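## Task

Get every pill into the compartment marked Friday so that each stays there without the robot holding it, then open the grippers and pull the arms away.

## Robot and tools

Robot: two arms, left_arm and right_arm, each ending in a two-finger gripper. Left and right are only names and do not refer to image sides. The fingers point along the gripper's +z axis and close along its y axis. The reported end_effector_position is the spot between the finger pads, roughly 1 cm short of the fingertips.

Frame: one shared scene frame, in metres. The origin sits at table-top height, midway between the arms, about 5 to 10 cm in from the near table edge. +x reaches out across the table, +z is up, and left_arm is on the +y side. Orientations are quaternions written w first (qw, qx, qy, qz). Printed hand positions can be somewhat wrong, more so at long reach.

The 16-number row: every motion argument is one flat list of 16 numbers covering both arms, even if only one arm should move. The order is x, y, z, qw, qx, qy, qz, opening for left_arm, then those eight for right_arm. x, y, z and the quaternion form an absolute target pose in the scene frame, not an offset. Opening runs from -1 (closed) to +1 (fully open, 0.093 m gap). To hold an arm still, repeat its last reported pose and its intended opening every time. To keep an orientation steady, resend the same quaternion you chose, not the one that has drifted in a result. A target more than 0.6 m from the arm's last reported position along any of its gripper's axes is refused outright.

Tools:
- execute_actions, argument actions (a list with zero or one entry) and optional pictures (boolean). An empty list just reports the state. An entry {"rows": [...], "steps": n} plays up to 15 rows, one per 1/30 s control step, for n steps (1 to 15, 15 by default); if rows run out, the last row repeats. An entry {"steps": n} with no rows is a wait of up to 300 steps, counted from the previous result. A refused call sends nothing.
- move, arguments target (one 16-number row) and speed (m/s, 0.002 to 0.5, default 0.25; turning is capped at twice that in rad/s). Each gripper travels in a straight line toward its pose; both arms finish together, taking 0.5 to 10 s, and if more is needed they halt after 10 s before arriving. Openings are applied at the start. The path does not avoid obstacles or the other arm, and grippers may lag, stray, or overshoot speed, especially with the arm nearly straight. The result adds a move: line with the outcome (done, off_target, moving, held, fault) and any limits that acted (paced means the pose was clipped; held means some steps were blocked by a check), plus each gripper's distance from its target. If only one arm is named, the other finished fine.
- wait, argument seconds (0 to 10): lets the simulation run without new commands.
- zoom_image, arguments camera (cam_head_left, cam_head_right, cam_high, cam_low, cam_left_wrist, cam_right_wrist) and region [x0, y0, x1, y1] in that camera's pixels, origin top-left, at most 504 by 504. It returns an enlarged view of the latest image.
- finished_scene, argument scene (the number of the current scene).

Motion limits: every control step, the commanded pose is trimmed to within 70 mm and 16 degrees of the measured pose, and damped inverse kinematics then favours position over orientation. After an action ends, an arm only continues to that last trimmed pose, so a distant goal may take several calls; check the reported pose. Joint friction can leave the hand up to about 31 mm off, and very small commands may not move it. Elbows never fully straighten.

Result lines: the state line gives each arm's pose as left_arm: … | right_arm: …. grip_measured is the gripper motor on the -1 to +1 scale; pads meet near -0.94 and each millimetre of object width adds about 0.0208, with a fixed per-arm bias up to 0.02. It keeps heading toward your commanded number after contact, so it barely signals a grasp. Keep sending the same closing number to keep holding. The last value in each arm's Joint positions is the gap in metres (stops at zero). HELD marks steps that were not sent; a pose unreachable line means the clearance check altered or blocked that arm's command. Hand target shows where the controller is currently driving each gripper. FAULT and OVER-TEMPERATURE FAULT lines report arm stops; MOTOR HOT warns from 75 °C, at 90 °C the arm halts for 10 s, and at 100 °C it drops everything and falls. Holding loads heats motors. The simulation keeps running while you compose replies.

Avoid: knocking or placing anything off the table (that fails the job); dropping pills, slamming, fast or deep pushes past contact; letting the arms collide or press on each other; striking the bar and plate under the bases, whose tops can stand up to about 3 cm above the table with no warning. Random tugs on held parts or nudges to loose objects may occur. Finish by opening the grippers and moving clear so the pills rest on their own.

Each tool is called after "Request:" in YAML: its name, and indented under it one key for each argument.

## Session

Request:
execute_actions:
  actions: []

Scene clock: 0.00 s of 5400.00 s.
left_arm: end_effector_position=(+0.1437, -0.1010, +0.2934) grip_measured=+0.989 end_effector_quat_wxyz=(+0.309, +0.894, -0.008, +0.323) | right_arm: end_effector_position=(+0.2715, -0.3464, +0.2229) grip_measured=+0.990 end_effector_quat_wxyz=(+0.399, -0.251, +0.876, -0.106)
Joint positions: left_arm=[-1.442  1.581  1.64  -0.838 -0.519  1.95   0.093] | right_arm=[-0.104  0.867  0.917 -0.794 -0.124 -0.657  0.093]
Joint velocities: left_arm=[-0.017 -0.027  0.007  0.037  0.051 -0.022  0.001] | right_arm=[ 0.017  0.007 -0.012 -0.066 -0.007 -0.037 -0.   ]
Hand target (left_arm): +0.144, -0.101, +0.293; +0.309, +0.894, -0.008, +0.323
Hand target (right_arm): +0.271, -0.346, +0.223; +0.399, -0.251, +0.876, -0.106
camera_calibration (this result's frames):
cam_left_wrist: T_world_to_cam=[[0.190431, 0.809019, -0.55608, 0.216623], [0.463225, 0.425369, 0.777485, -0.215888], [0.865539, -0.405648, -0.293754, 0.00689331], [0, 0, 0, 1]] pos_world=[0.0527866, -0.0806238, 0.290335]
cam_right_wrist: T_world_to_cam=[[0.346497, -0.863039, 0.367564, -0.475885], [-0.835195, -0.462228, -0.297984, 0.170873], [0.427071, -0.203737, -0.880966, 0.0899663], [0, 0, 0, 1]] pos_world=[0.269183, -0.313395, 0.305093]

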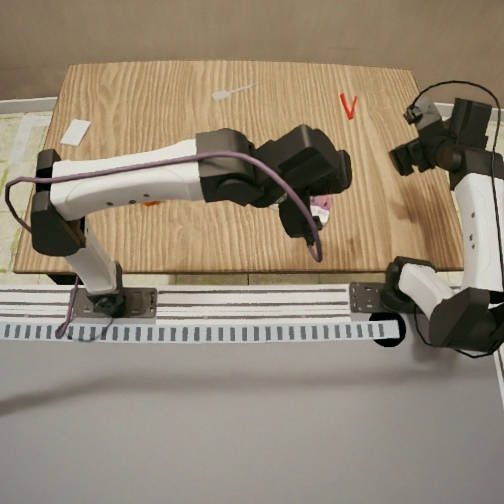

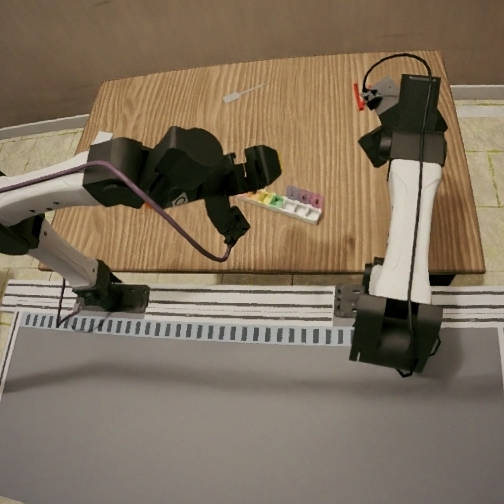

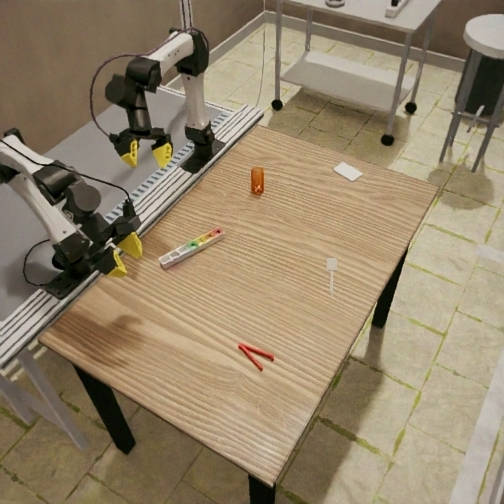

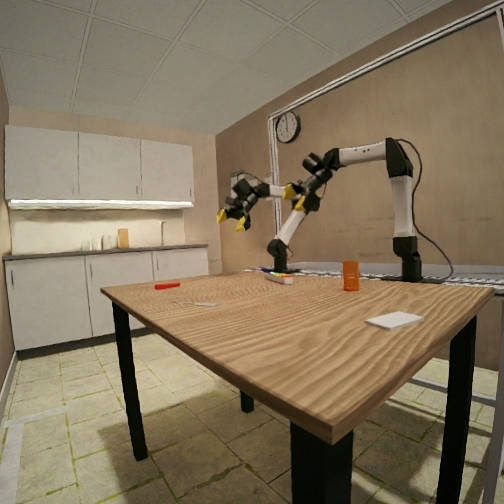

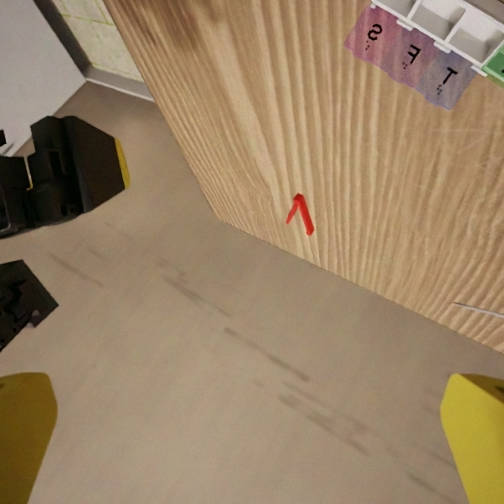

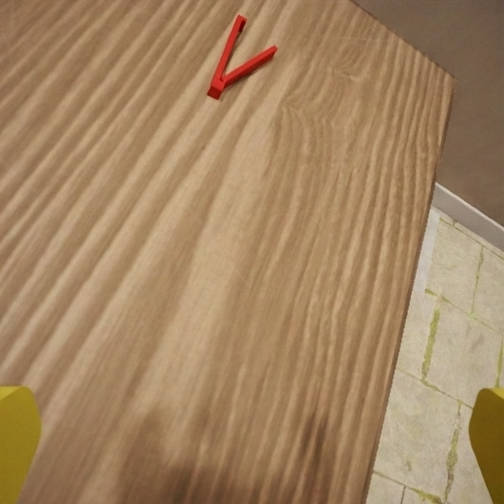

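Request:
move:
  target: [0.25,0.4,0.3,0.5,0,0.866,0,1, 0.2715,-0.3464,0.2229,0.399,-0.251,0.876,-0.106,1]
  speed: 0.4

Request:
zoom_image:
  camera: "cam_head_left"
  region: [130,150,350,250]

Scene clock: 5.87 s of 5400.00 s.
left_arm: end_effector_position=(+0.2480, +0.3981, +0.3015) grip_measured=+0.989 end_effector_quat_wxyz=(+0.514, +0.014, +0.858, +0.018) | right_arm: end_effector_position=(+0.2715, -0.3464, +0.2229) grip_measured=+0.990 end_effector_quat_wxyz=(+0.399, -0.251, +0.876, -0.106)
Joint positions: left_arm=[ 0.75   0.866  1.134 -0.887  0.625  0.469  0.093] | right_arm=[-0.104  0.867  0.917 -0.794 -0.124 -0.657  0.093]
Joint velocities: left_arm=[ 0.007  0.012  0.007 -0.037  0.007  0.022  0.   ] | right_arm=[ 0.012  0.002  0.002 -0.037 -0.037 -0.037 -0.   ]
Hand target (left_arm): +0.246, +0.398, +0.300; +0.507, +0.003, +0.862, +0.006
Hand target (right_arm): +0.272, -0.346, +0.223; +0.399, -0.251, +0.876, -0.106
Off the commanded pose (left_arm): 0.003 m, 3 deg.
Off the commanded pose (right_arm): 0.000 m, 0 deg.
move: off_target (left_arm)
camera_calibration (this result's frames):
cam_left_wrist: T_world_to_cam=[[-0.0027454, -0.999777, -0.0209242, 0.404131], [-0.810848, 0.0144716, -0.585077, 0.407487], [0.58525, 0.0153601, -0.810708, 0.179216], [0, 0, 0, 1]] pos_world=[0.226634, 0.395392, 0.392159]
cam_right_wrist: T_world_to_cam=[[0.346497, -0.863039, 0.367564, -0.475885], [-0.835195, -0.462228, -0.297984, 0.170873], [0.427071, -0.203737, -0.880966, 0.0899663], [0, 0, 0, 1]] pos_world=[0.269183, -0.313395, 0.305093]

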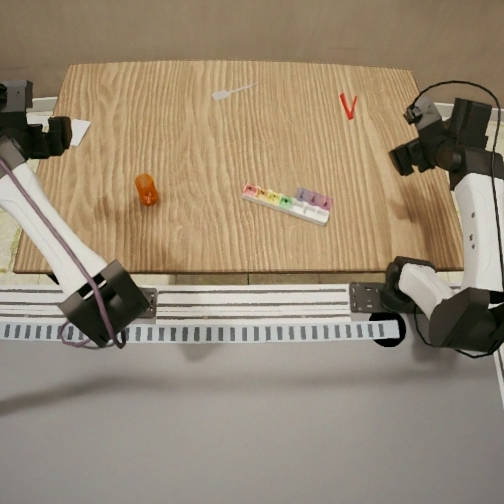

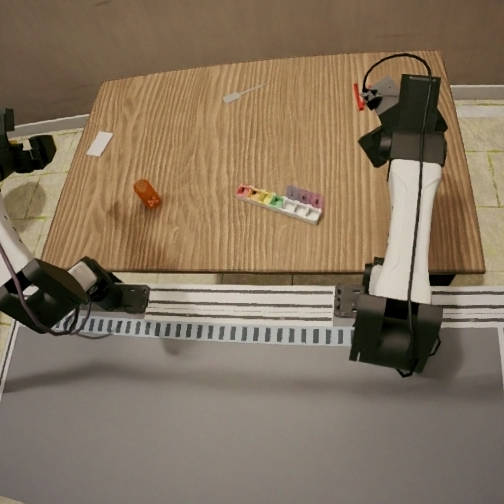

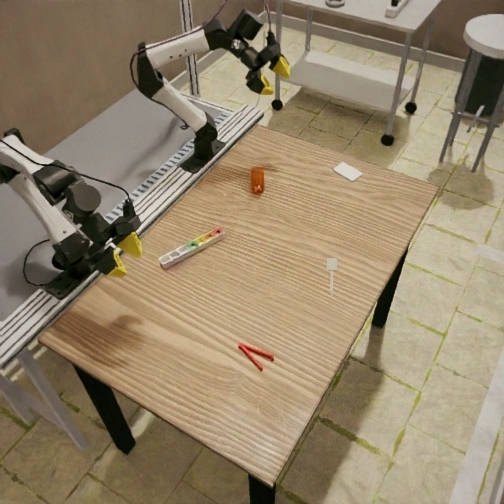

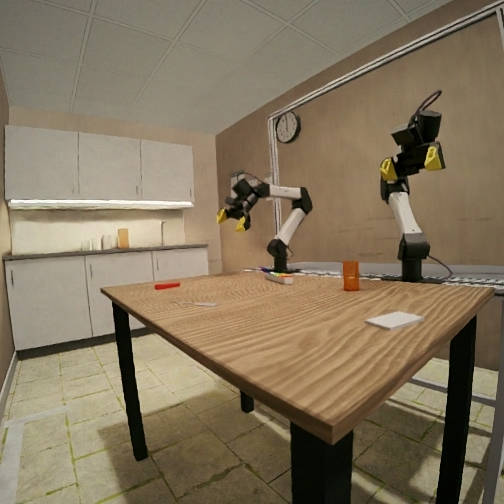

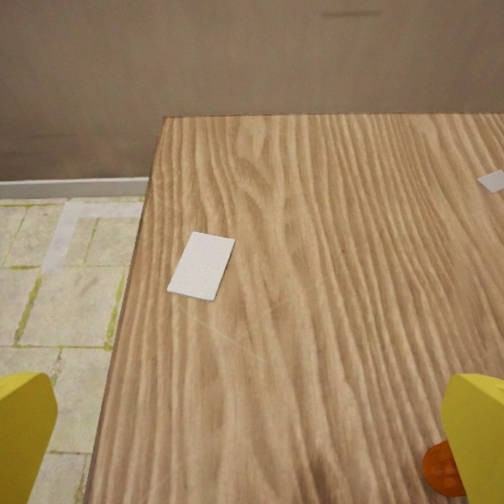

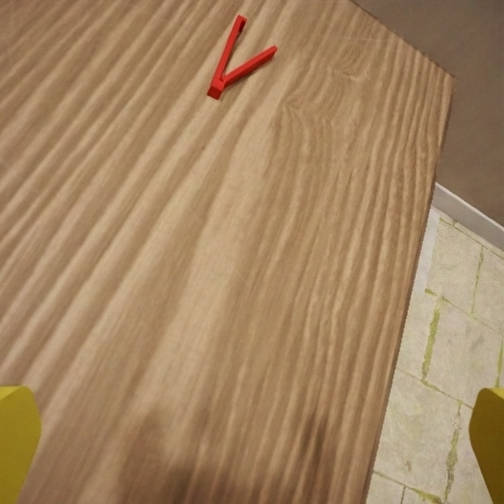

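Region (130, 150, 350, 250) of cam_head_left's 504x504 image, scaled by 2.291, with more detail than that image has; it fills the top 229 rows of this view, and the rest is white.

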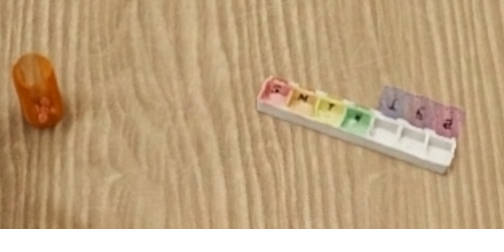

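Request:
move:
  target: [0.25,0.4,0.3,0.5,0,0.866,0,1, 0.19,0.115,0.12,0.516,-0.42,0.672,0.323,1]
  speed: 0.3

Request:
move:
  target: [0.25,0.4,0.3,0.5,0,0.866,0,1, 0.21,0.158,0.048,0.516,-0.42,0.672,0.323,1]
  speed: 0.1

Scene clock: 9.17 s of 5400.00 s.
left_arm: end_effector_position=(+0.2509, +0.4005, +0.3023) grip_measured=+0.989 end_effector_quat_wxyz=(+0.510, +0.010, +0.860, +0.011) | right_arm: end_effector_position=(+0.1854, +0.1008, +0.1143) grip_measured=+0.990 end_effector_quat_wxyz=(+0.504, -0.429, +0.682, +0.310)
Joint positions: left_arm=[ 0.75   0.892  1.155 -0.897  0.628  0.464  0.093] | right_arm=[1.247 1.727 0.666 0.745 0.079 0.03  0.093]
Joint velocities: left_arm=[-0.012 -0.017  0.002  0.007 -0.007  0.037 -0.   ] | right_arm=[-0.007 -0.012  0.002  0.095 -0.051  0.066  0.001]
Hand target (left_arm): +0.250, +0.400, +0.300; +0.501, -0.000, +0.866, +0.000
Hand target (right_arm): +0.186, +0.110, +0.122; +0.510, -0.425, +0.675, +0.321
Off the commanded pose (left_arm): 0.003 m, 2 deg.
Off the commanded pose (right_arm): 0.016 m, 3 deg.
move: off_target (right_arm)
camera_calibration (this result's frames):
cam_left_wrist: T_world_to_cam=[[-0.00210176, -0.999986, -0.00479635, 0.401652], [-0.816304, 0.00448613, -0.577605, 0.413472], [0.577618, 0.00270129, -0.816302, 0.186792], [0, 0, 0, 1]] pos_world=[0.230468, 0.399287, 0.393228]
cam_right_wrist: T_world_to_cam=[[0.897537, -0.440729, -0.0136231, -0.121381], [-0.311451, -0.61179, -0.727125, 0.240304], [0.312131, 0.656865, -0.68637, 0.0344525], [0, 0, 0, 1]] pos_world=[0.173033, 0.070889, 0.196725]

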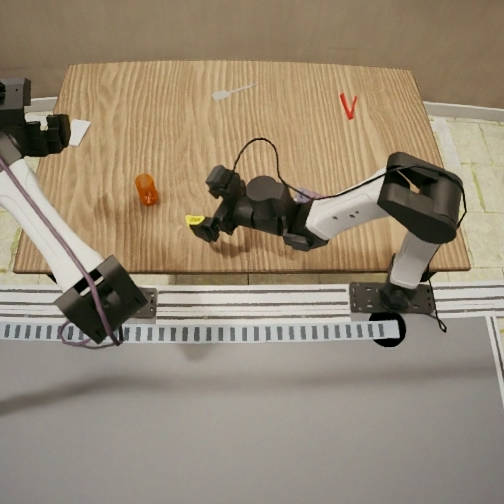

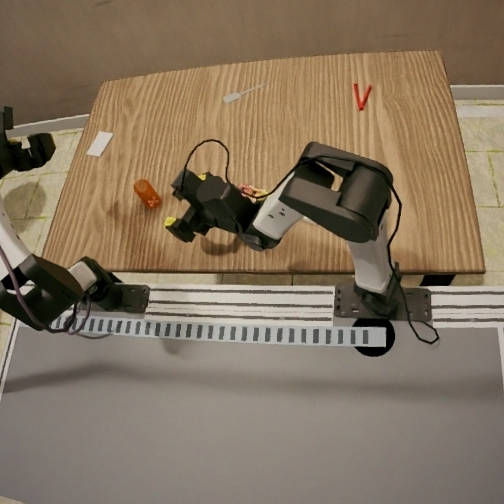

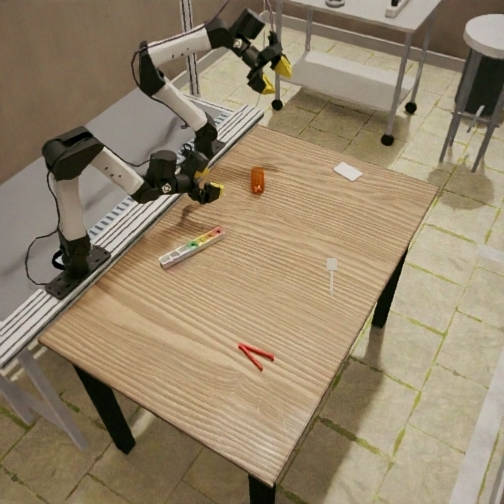

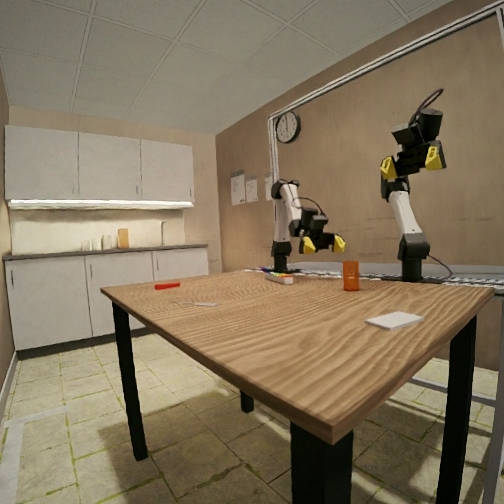

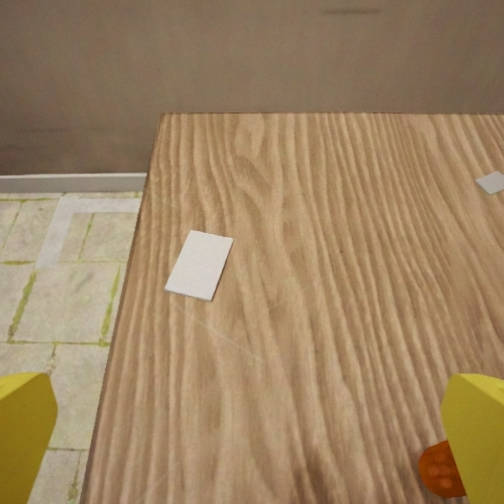

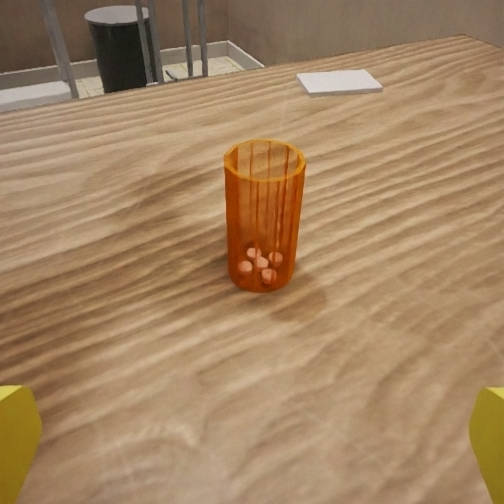

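Scene clock: 10.67 s of 5400.00 s.
left_arm: end_effector_position=(+0.2509, +0.4005, +0.3023) grip_measured=+0.989 end_effector_quat_wxyz=(+0.510, +0.010, +0.860, +0.011) | right_arm: end_effector_position=(+0.2060, +0.1512, +0.0421) grip_measured=+0.990 end_effector_quat_wxyz=(+0.508, -0.427, +0.679, +0.314)
Joint positions: left_arm=[ 0.75   0.892  1.155 -0.897  0.628  0.464  0.093] | right_arm=[1.247 2.147 0.841 1.004 0.077 0.03  0.093]
Joint velocities: left_arm=[ 0.012 -0.002 -0.002 -0.066 -0.022  0.007  0.   ] | right_arm=[-0.007 -0.002 -0.002 -0.081 -0.066 -0.051 -0.   ]
Hand target (left_arm): +0.250, +0.400, +0.300; +0.500, -0.000, +0.866, +0.000
Hand target (right_arm): +0.209, +0.159, +0.049; +0.516, -0.421, +0.672, +0.323
Off the commanded pose (left_arm): 0.002 m, 2 deg.
Off the commanded pose (right_arm): 0.010 m, 2 deg.
move: done
camera_calibration (this result's frames):
cam_left_wrist: T_world_to_cam=[[-0.00210833, -0.999987, -0.00453431, 0.401541], [-0.816465, 0.00433945, -0.577379, 0.413437], [0.577392, 0.0024848, -0.816464, 0.186952], [0, 0, 0, 1]] pos_world=[0.230459, 0.399277, 0.39317]
cam_right_wrist: T_world_to_cam=[[0.898168, -0.439394, -0.0150792, -0.118865], [-0.307357, -0.603008, -0.736147, 0.22332], [0.314366, 0.665818, -0.676654, -0.0568876], [0, 0, 0, 1]] pos_world=[0.193283, 0.120312, 0.124111]

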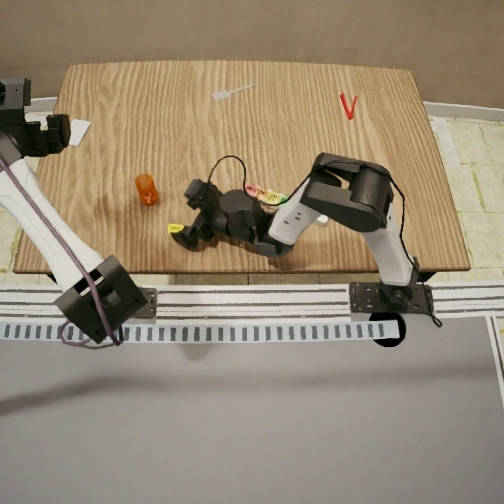

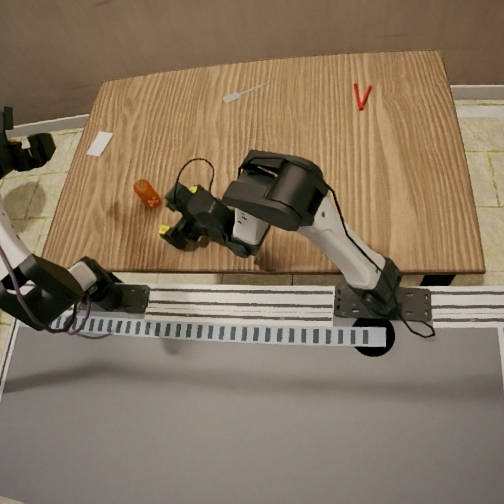

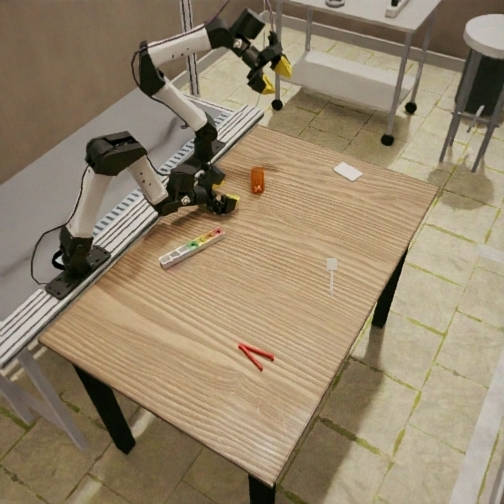

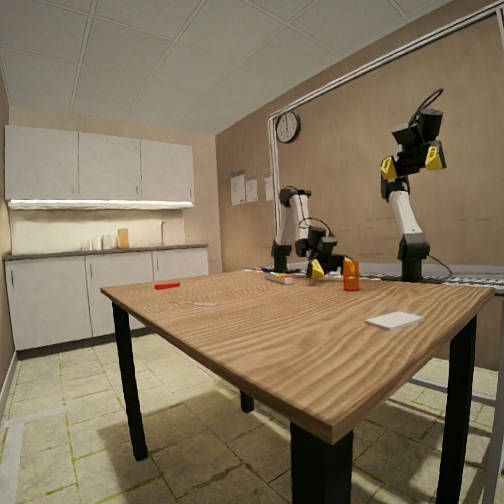

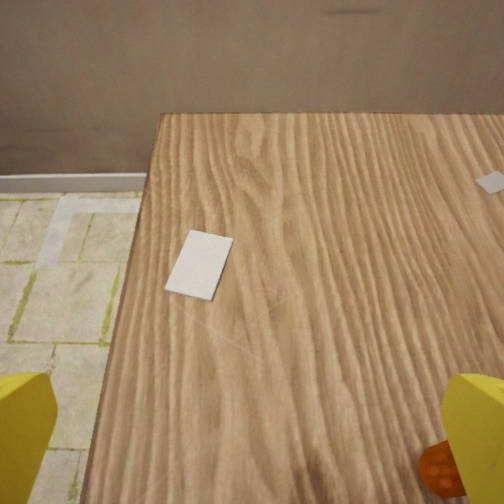

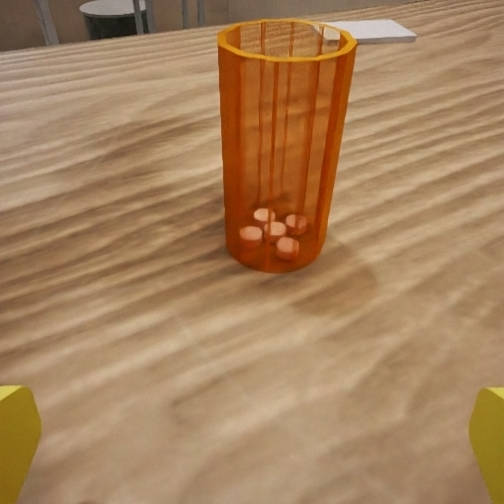

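Request:
move:
  target: [0.25,0.4,0.3,0.5,0,0.866,0,1, 0.267,0.256,0.044,0.516,-0.42,0.672,0.323,1]
  speed: 0.07

Scene clock: 13.67 s of 5400.00 s.
left_arm: end_effector_position=(+0.2509, +0.4005, +0.3023) grip_measured=+0.989 end_effector_quat_wxyz=(+0.510, +0.010, +0.860, +0.011) | right_arm: end_effector_position=(+0.2587, +0.2537, +0.0432) grip_measured=+0.990 end_effector_quat_wxyz=(+0.512, -0.422, +0.675, +0.323)
Joint positions: left_arm=[ 0.75   0.892  1.155 -0.897  0.628  0.464  0.093] | right_arm=[1.22  2.428 1.409 0.738 0.045 0.03  0.093]
Joint velocities: left_arm=[-0.012  0.007  0.007 -0.066 -0.066 -0.022  0.001] | right_arm=[ 0.012  0.007 -0.002  0.081 -0.037  0.037 -0.   ]
Hand target (left_arm): +0.250, +0.400, +0.300; +0.501, -0.000, +0.866, +0.000
Hand target (right_arm): +0.265, +0.257, +0.045; +0.516, -0.420, +0.673, +0.323
Off the commanded pose (left_arm): 0.002 m, 2 deg.
Off the commanded pose (right_arm): 0.009 m, 1 deg.
move: done
camera_calibration (this result's frames):
cam_left_wrist: T_world_to_cam=[[-0.00210833, -0.999987, -0.00453431, 0.401541], [-0.816465, 0.00433945, -0.577379, 0.413437], [0.577392, 0.0024848, -0.816464, 0.186952], [0, 0, 0, 1]] pos_world=[0.230459, 0.399277, 0.39317]
cam_right_wrist: T_world_to_cam=[[0.899895, -0.435347, -0.0257509, -0.122167], [-0.305537, -0.587232, -0.749537, 0.298182], [0.311187, 0.682372, -0.661461, -0.144953], [0, 0, 0, 1]] pos_world=[0.24615, 0.220829, 0.124472]

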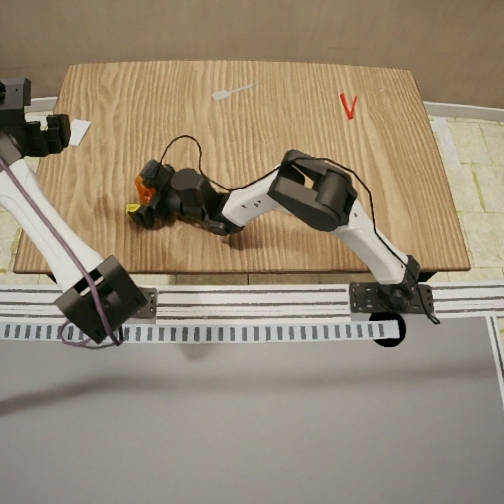

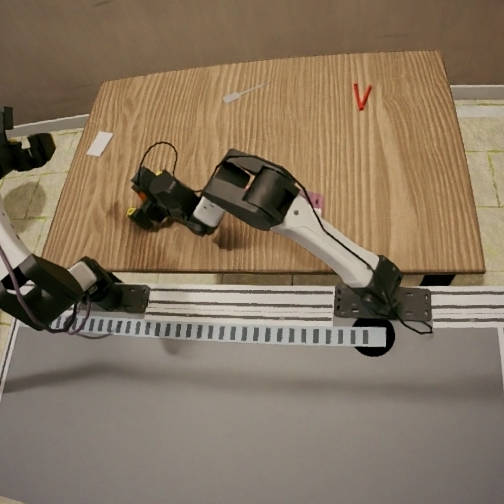

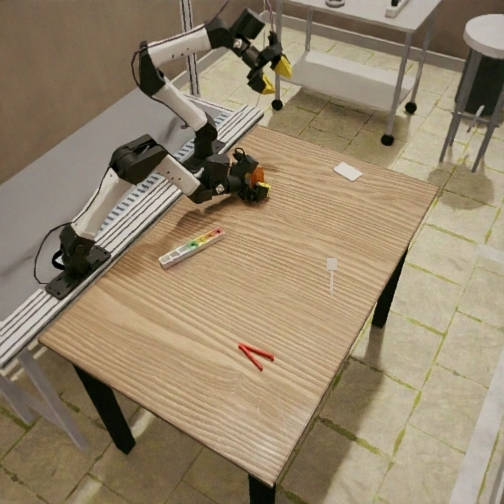

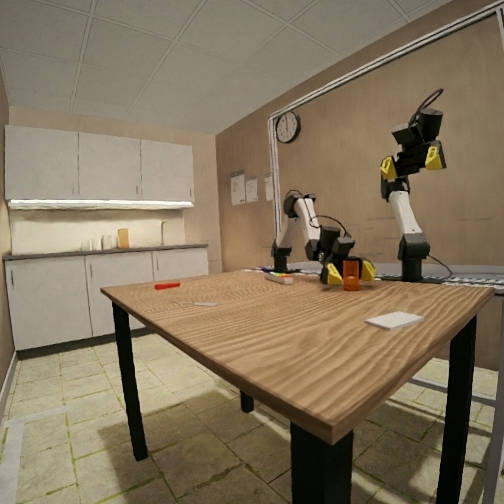

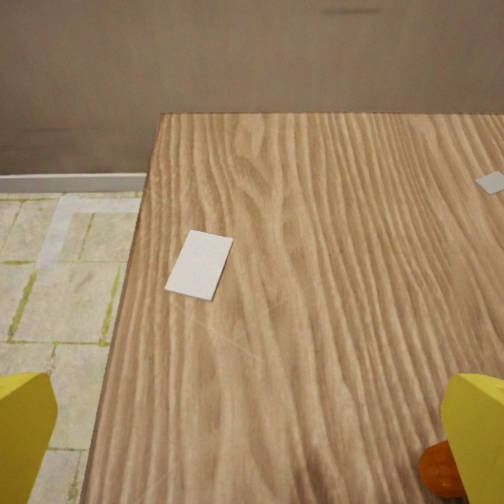

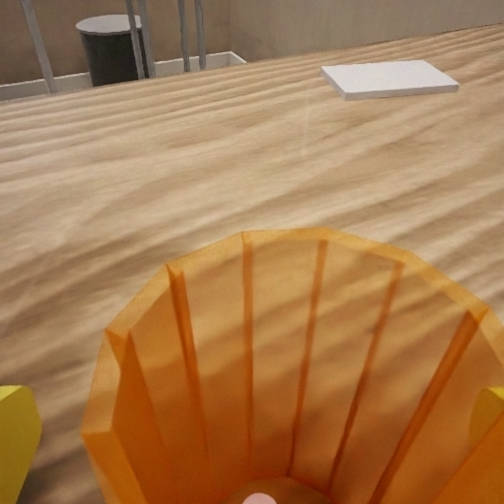

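Request:
move:
  target: [0.25,0.4,0.3,0.5,0,0.866,0,1, 0.267,0.256,0.044,0.516,-0.42,0.672,0.323,-0.3]

Request:
move:
  target: [0.25,0.4,0.3,0.5,0,0.866,0,1, 0.24,0.2,0.12,0.516,-0.42,0.672,0.323,-0.3]
  speed: 0.15

Request:
move:
  target: [0.25,0.4,0.3,0.5,0,0.866,0,1, 0.18,-0.136,0.09,0,0.139,0.99,0,-0.3]
  speed: 0.2

Scene clock: 15.27 s of 5400.00 s.
left_arm: end_effector_position=(+0.2509, +0.4005, +0.3023) grip_measured=+0.989 end_effector_quat_wxyz=(+0.510, +0.010, +0.860, +0.011) | right_arm: end_effector_position=(+0.2606, +0.2528, +0.0430) grip_measured=-0.268 end_effector_quat_wxyz=(+0.512, -0.422, +0.675, +0.322)
Joint positions: left_arm=[ 0.75   0.892  1.155 -0.897  0.628  0.464  0.093] | right_arm=[1.216 2.428 1.409 0.737 0.042 0.03  0.032]
Joint velocities: left_arm=[-0.002 -0.007 -0.007  0.095 -0.066 -0.037 -0.001] | right_arm=[-0.012  0.007  0.002 -0.022 -0.051  0.022  0.   ]
Hand target (left_arm): +0.250, +0.400, +0.300; +0.500, -0.000, +0.866, +0.000
Hand target (right_arm): +0.267, +0.256, +0.044; +0.516, -0.420, +0.672, +0.323
Off the commanded pose (left_arm): 0.002 m, 2 deg.
Off the commanded pose (right_arm): 0.007 m, 1 deg.
move: done
camera_calibration (this result's frames):
cam_left_wrist: T_world_to_cam=[[-0.00210833, -0.999987, -0.00453431, 0.401541], [-0.816465, 0.00433945, -0.577379, 0.413437], [0.577392, 0.0024848, -0.816464, 0.186952], [0, 0, 0, 1]] pos_world=[0.230459, 0.399277, 0.39317]
cam_right_wrist: T_world_to_cam=[[0.899314, -0.436495, -0.0265723, -0.123834], [-0.307092, -0.587106, -0.749, 0.29849], [0.311334, 0.681746, -0.662037, -0.144909], [0, 0, 0, 1]] pos_world=[0.248144, 0.219983, 0.124343]

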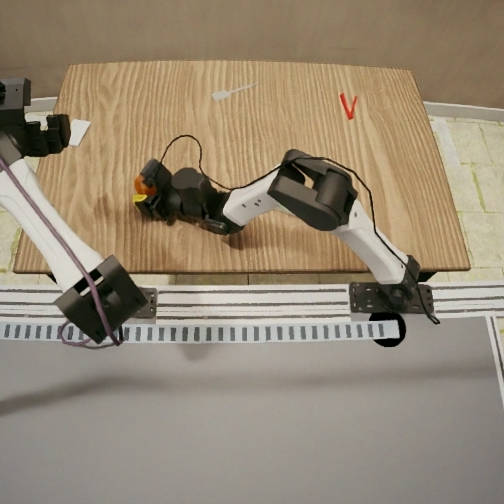

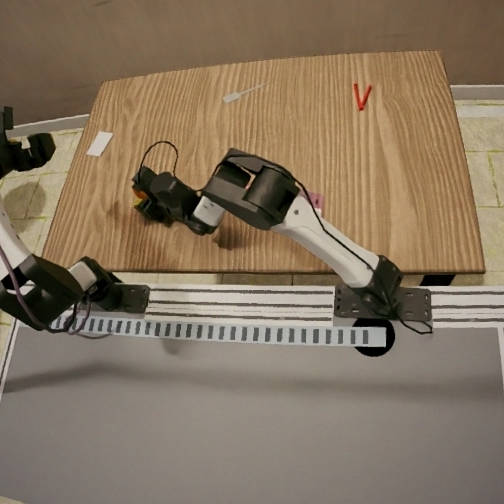

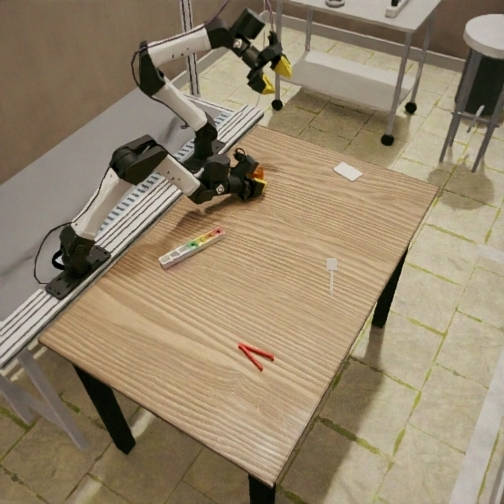

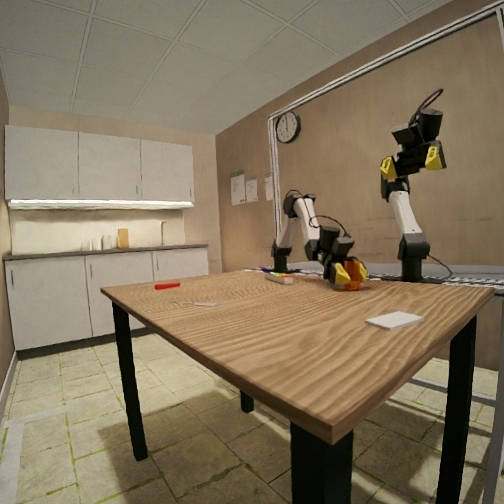

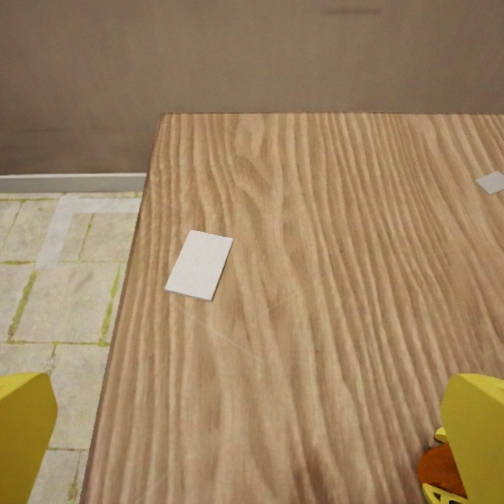

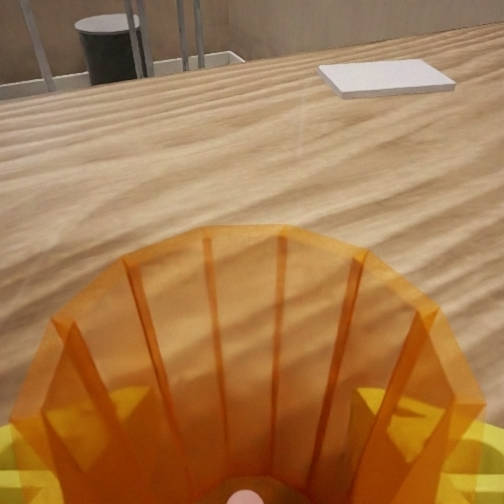

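Scene clock: 16.47 s of 5400.00 s.
left_arm: end_effector_position=(+0.2509, +0.4005, +0.3023) grip_measured=+0.989 end_effector_quat_wxyz=(+0.510, +0.009, +0.860, +0.011) | right_arm: end_effector_position=(+0.2397, +0.2067, +0.1242) grip_measured=-0.268 end_effector_quat_wxyz=(+0.521, -0.417, +0.668, +0.329)
Joint positions: left_arm=[ 0.75   0.892  1.155 -0.897  0.628  0.463  0.093] | right_arm=[1.216 2.091 1.172 0.665 0.042 0.03  0.032]
Joint velocities: left_arm=[ 0.012 -0.017  0.007  0.022 -0.037 -0.037  0.001] | right_arm=[ 0.002  0.012  0.012 -0.051 -0.007 -0.007 -0.   ]
Hand target (left_arm): +0.250, +0.400, +0.300; +0.500, -0.000, +0.866, +0.000
Hand target (right_arm): +0.240, +0.199, +0.119; +0.516, -0.420, +0.672, +0.323
Off the commanded pose (left_arm): 0.002 m, 2 deg.
Off the commanded pose (right_arm): 0.008 m, 1 deg.
move: done
camera_calibration (this result's frames):
cam_left_wrist: T_world_to_cam=[[-0.00192502, -0.999989, -0.00419979, 0.401395], [-0.816463, 0.00399664, -0.577384, 0.413576], [0.577394, 0.0023175, -0.816462, 0.187018], [0, 0, 0, 1]] pos_world=[0.230459, 0.399304, 0.393171]
cam_right_wrist: T_world_to_cam=[[0.899783, -0.435444, -0.027908, -0.123149], [-0.29858, -0.56781, -0.7671, 0.322047], [0.318182, 0.698556, -0.640921, -0.0609763], [0, 0, 0, 1]] pos_world=[0.226366, 0.171832, 0.204525]

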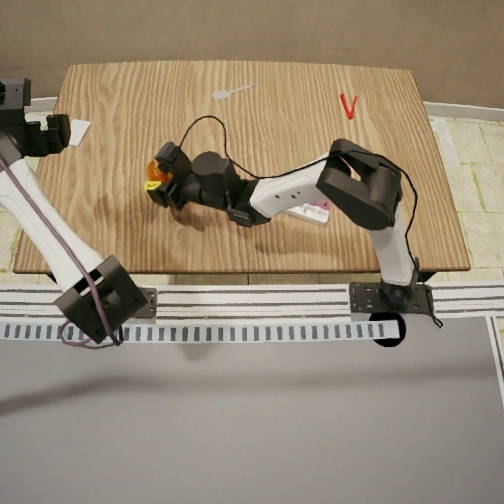

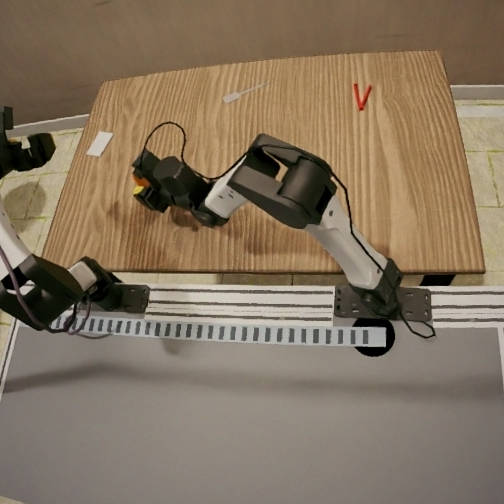

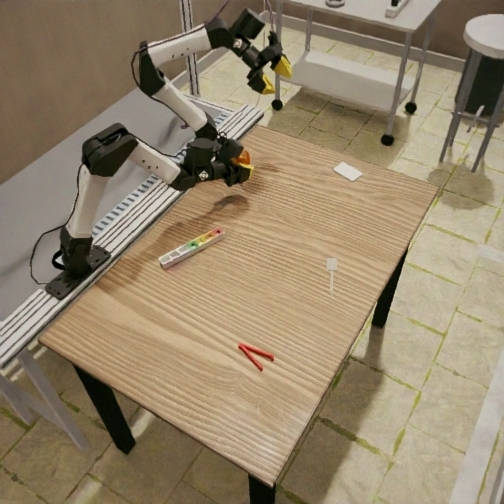

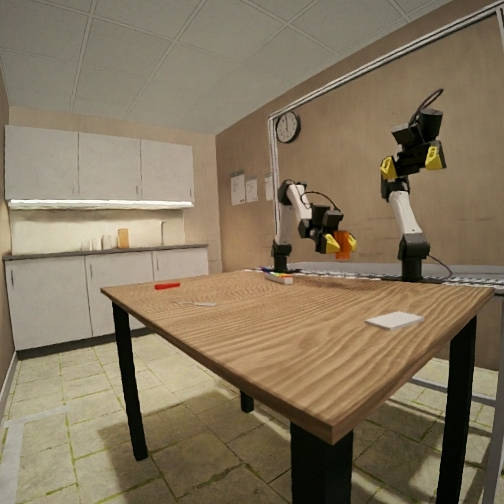

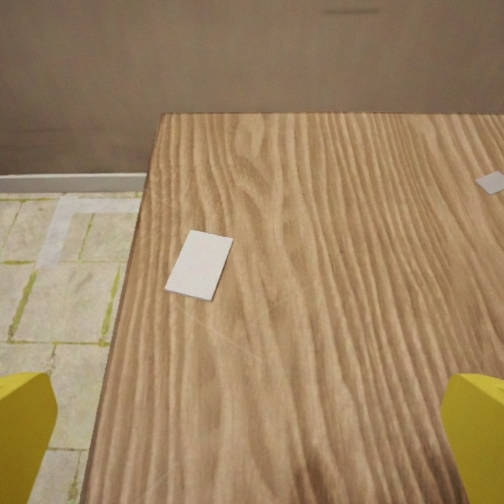

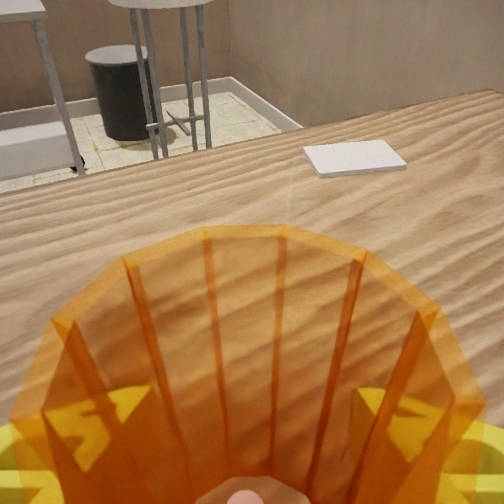

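Scene clock: 21.57 s of 5400.00 s.
left_arm: end_effector_position=(+0.2509, +0.4005, +0.3023) grip_measured=+0.989 end_effector_quat_wxyz=(+0.510, +0.009, +0.860, +0.011) | right_arm: end_effector_position=(+0.1775, -0.1432, +0.0805) grip_measured=-0.268 end_effector_quat_wxyz=(-0.002, +0.138, +0.990, -0.016)
Joint positions: left_arm=[ 0.75   0.892  1.155 -0.897  0.628  0.463  0.093] | right_arm=[ 0.866  1.551  1.098 -1.161  0.005  1.096  0.032]
Joint velocities: left_arm=[-0.002  0.007 -0.012 -0.037 -0.022 -0.007 -0.001] | right_arm=[ 0.012  0.002 -0.017  0.007 -0.037 -0.022  0.   ]
Hand target (left_arm): +0.250, +0.400, +0.300; +0.500, -0.000, +0.866, +0.000
Hand target (right_arm): +0.183, -0.139, +0.090; +0.004, +0.145, +0.989, -0.001
Off the commanded pose (left_arm): 0.002 m, 2 deg.
Off the commanded pose (right_arm): 0.012 m, 2 deg.
move: off_target (right_arm)
camera_calibration (this result's frames):
cam_left_wrist: T_world_to_cam=[[-0.00192502, -0.999989, -0.00419979, 0.401395], [-0.816463, 0.00399664, -0.577384, 0.413576], [0.577394, 0.0023175, -0.816462, 0.187018], [0, 0, 0, 1]] pos_world=[0.230459, 0.399304, 0.393171]
cam_right_wrist: T_world_to_cam=[[-0.295156, -0.955086, 0.0263436, -0.0874569], [-0.855872, 0.27655, 0.437039, 0.194204], [-0.424695, 0.106448, -0.899057, 0.243128], [0, 0, 0, 1]] pos_world=[0.243655, -0.163116, 0.136015]

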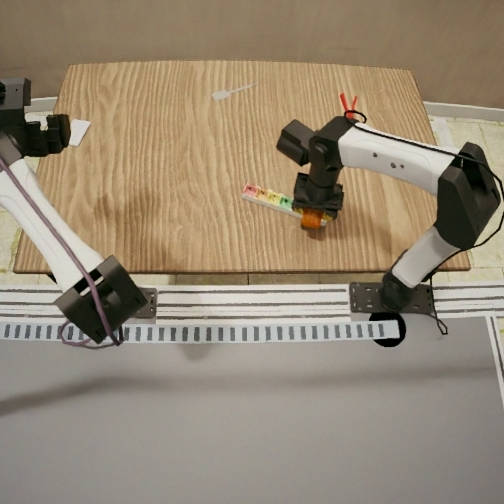

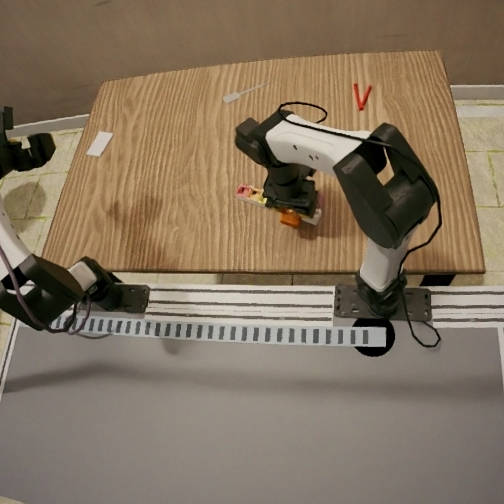

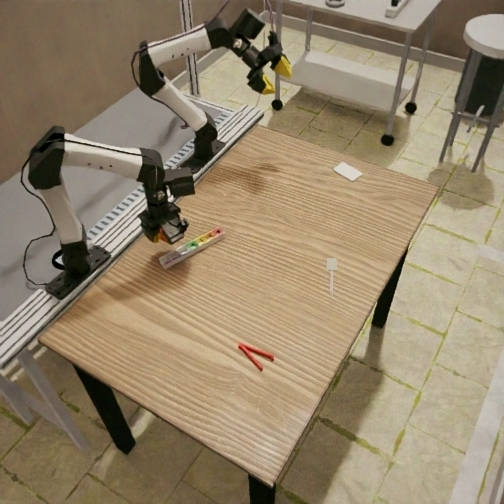

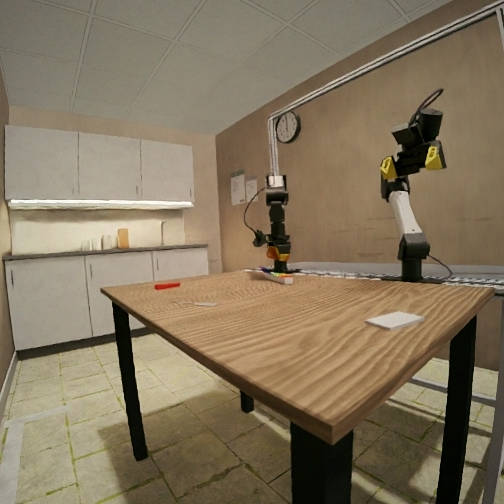

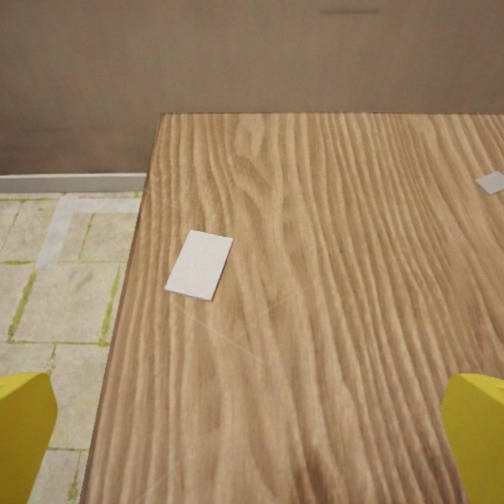

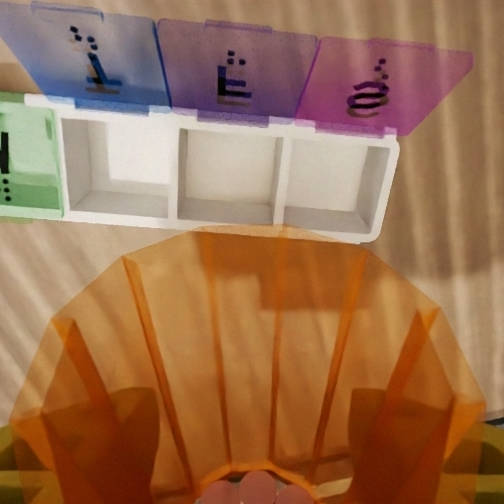

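Request:
move:
  target: [0.25,0.4,0.3,0.5,0,0.866,0,1, 0.17,-0.131,0.056,-0.103,0.181,0.978,0.019,-0.3]
  speed: 0.05

Request:
zoom_image:
  camera: "cam_low"
  region: [240,225,320,290]

Scene clock: 24.80 s of 5400.00 s.
left_arm: end_effector_position=(+0.2509, +0.4005, +0.3023) grip_measured=+0.989 end_effector_quat_wxyz=(+0.510, +0.009, +0.860, +0.011) | right_arm: end_effector_position=(+0.1714, -0.1286, +0.0642) grip_measured=-0.268 end_effector_quat_wxyz=(-0.093, +0.174, +0.980, +0.023)
Joint positions: left_arm=[ 0.75   0.892  1.155 -0.897  0.628  0.463  0.093] | right_arm=[ 0.799  1.631  1.098 -1.129 -0.186  1.096  0.032]
Joint velocities: left_arm=[ 0.002  0.007  0.002 -0.022 -0.051 -0.022  0.   ] | right_arm=[-0.017  0.007 -0.007  0.037 -0.007 -0.022 -0.   ]
Hand target (left_arm): +0.250, +0.400, +0.300; +0.500, -0.000, +0.866, +0.000
Hand target (right_arm): +0.170, -0.131, +0.057; -0.104, +0.181, +0.978, +0.018
Off the commanded pose (left_arm): 0.002 m, 2 deg.
Off the commanded pose (right_arm): 0.009 m, 1 deg.
move: done
camera_calibration (this result's frames):
cam_left_wrist: T_world_to_cam=[[-0.00192502, -0.999989, -0.00419979, 0.401395], [-0.816463, 0.00399664, -0.577384, 0.413576], [0.577394, 0.0023175, -0.816462, 0.187018], [0, 0, 0, 1]] pos_world=[0.230459, 0.399304, 0.393171]
cam_right_wrist: T_world_to_cam=[[-0.367346, -0.929978, -0.0140735, -0.0566483], [-0.746265, 0.28568, 0.601229, 0.163849], [-0.555109, 0.231362, -0.798953, 0.256304], [0, 0, 0, 1]] pos_world=[0.243742, -0.158789, 0.105467]

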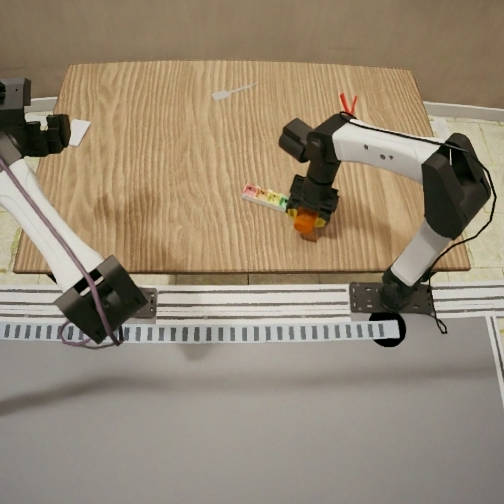

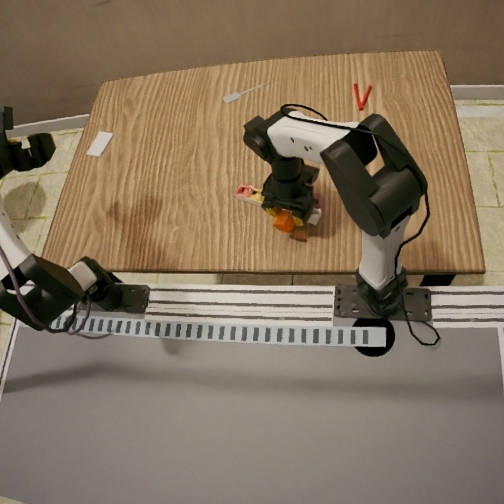

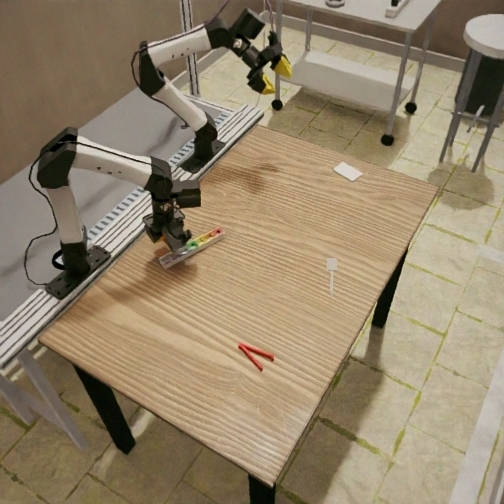

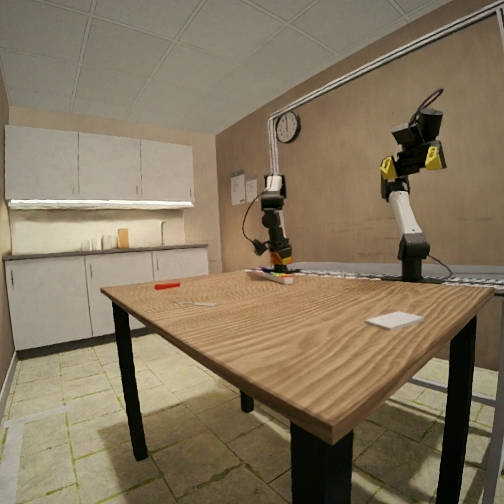

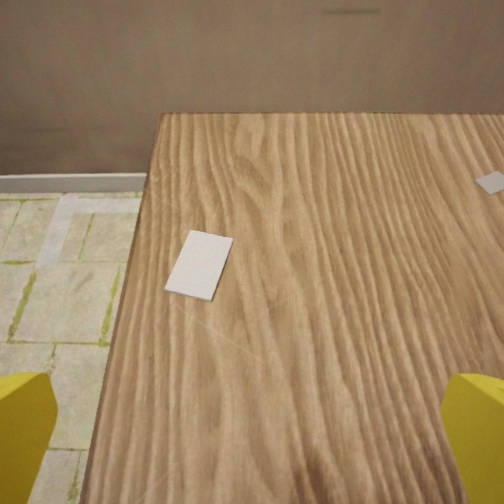

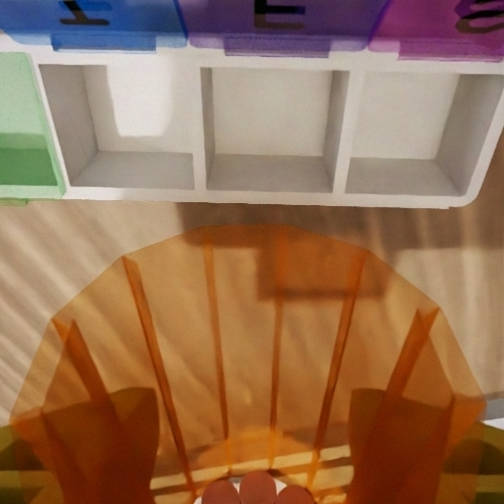

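Region (240, 225, 320, 290) of cam_low's 504x504 image, scaled by 6.300, with more detail than that image has; it fills the top 410 rows of this view, and the rest is white.

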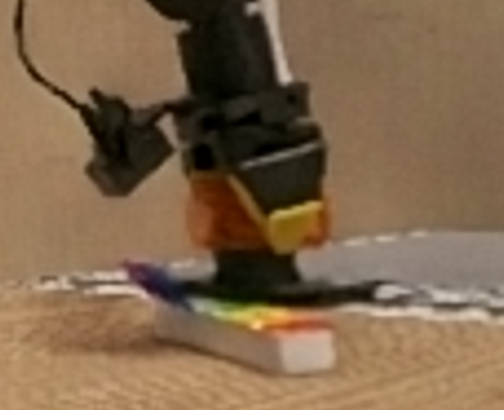

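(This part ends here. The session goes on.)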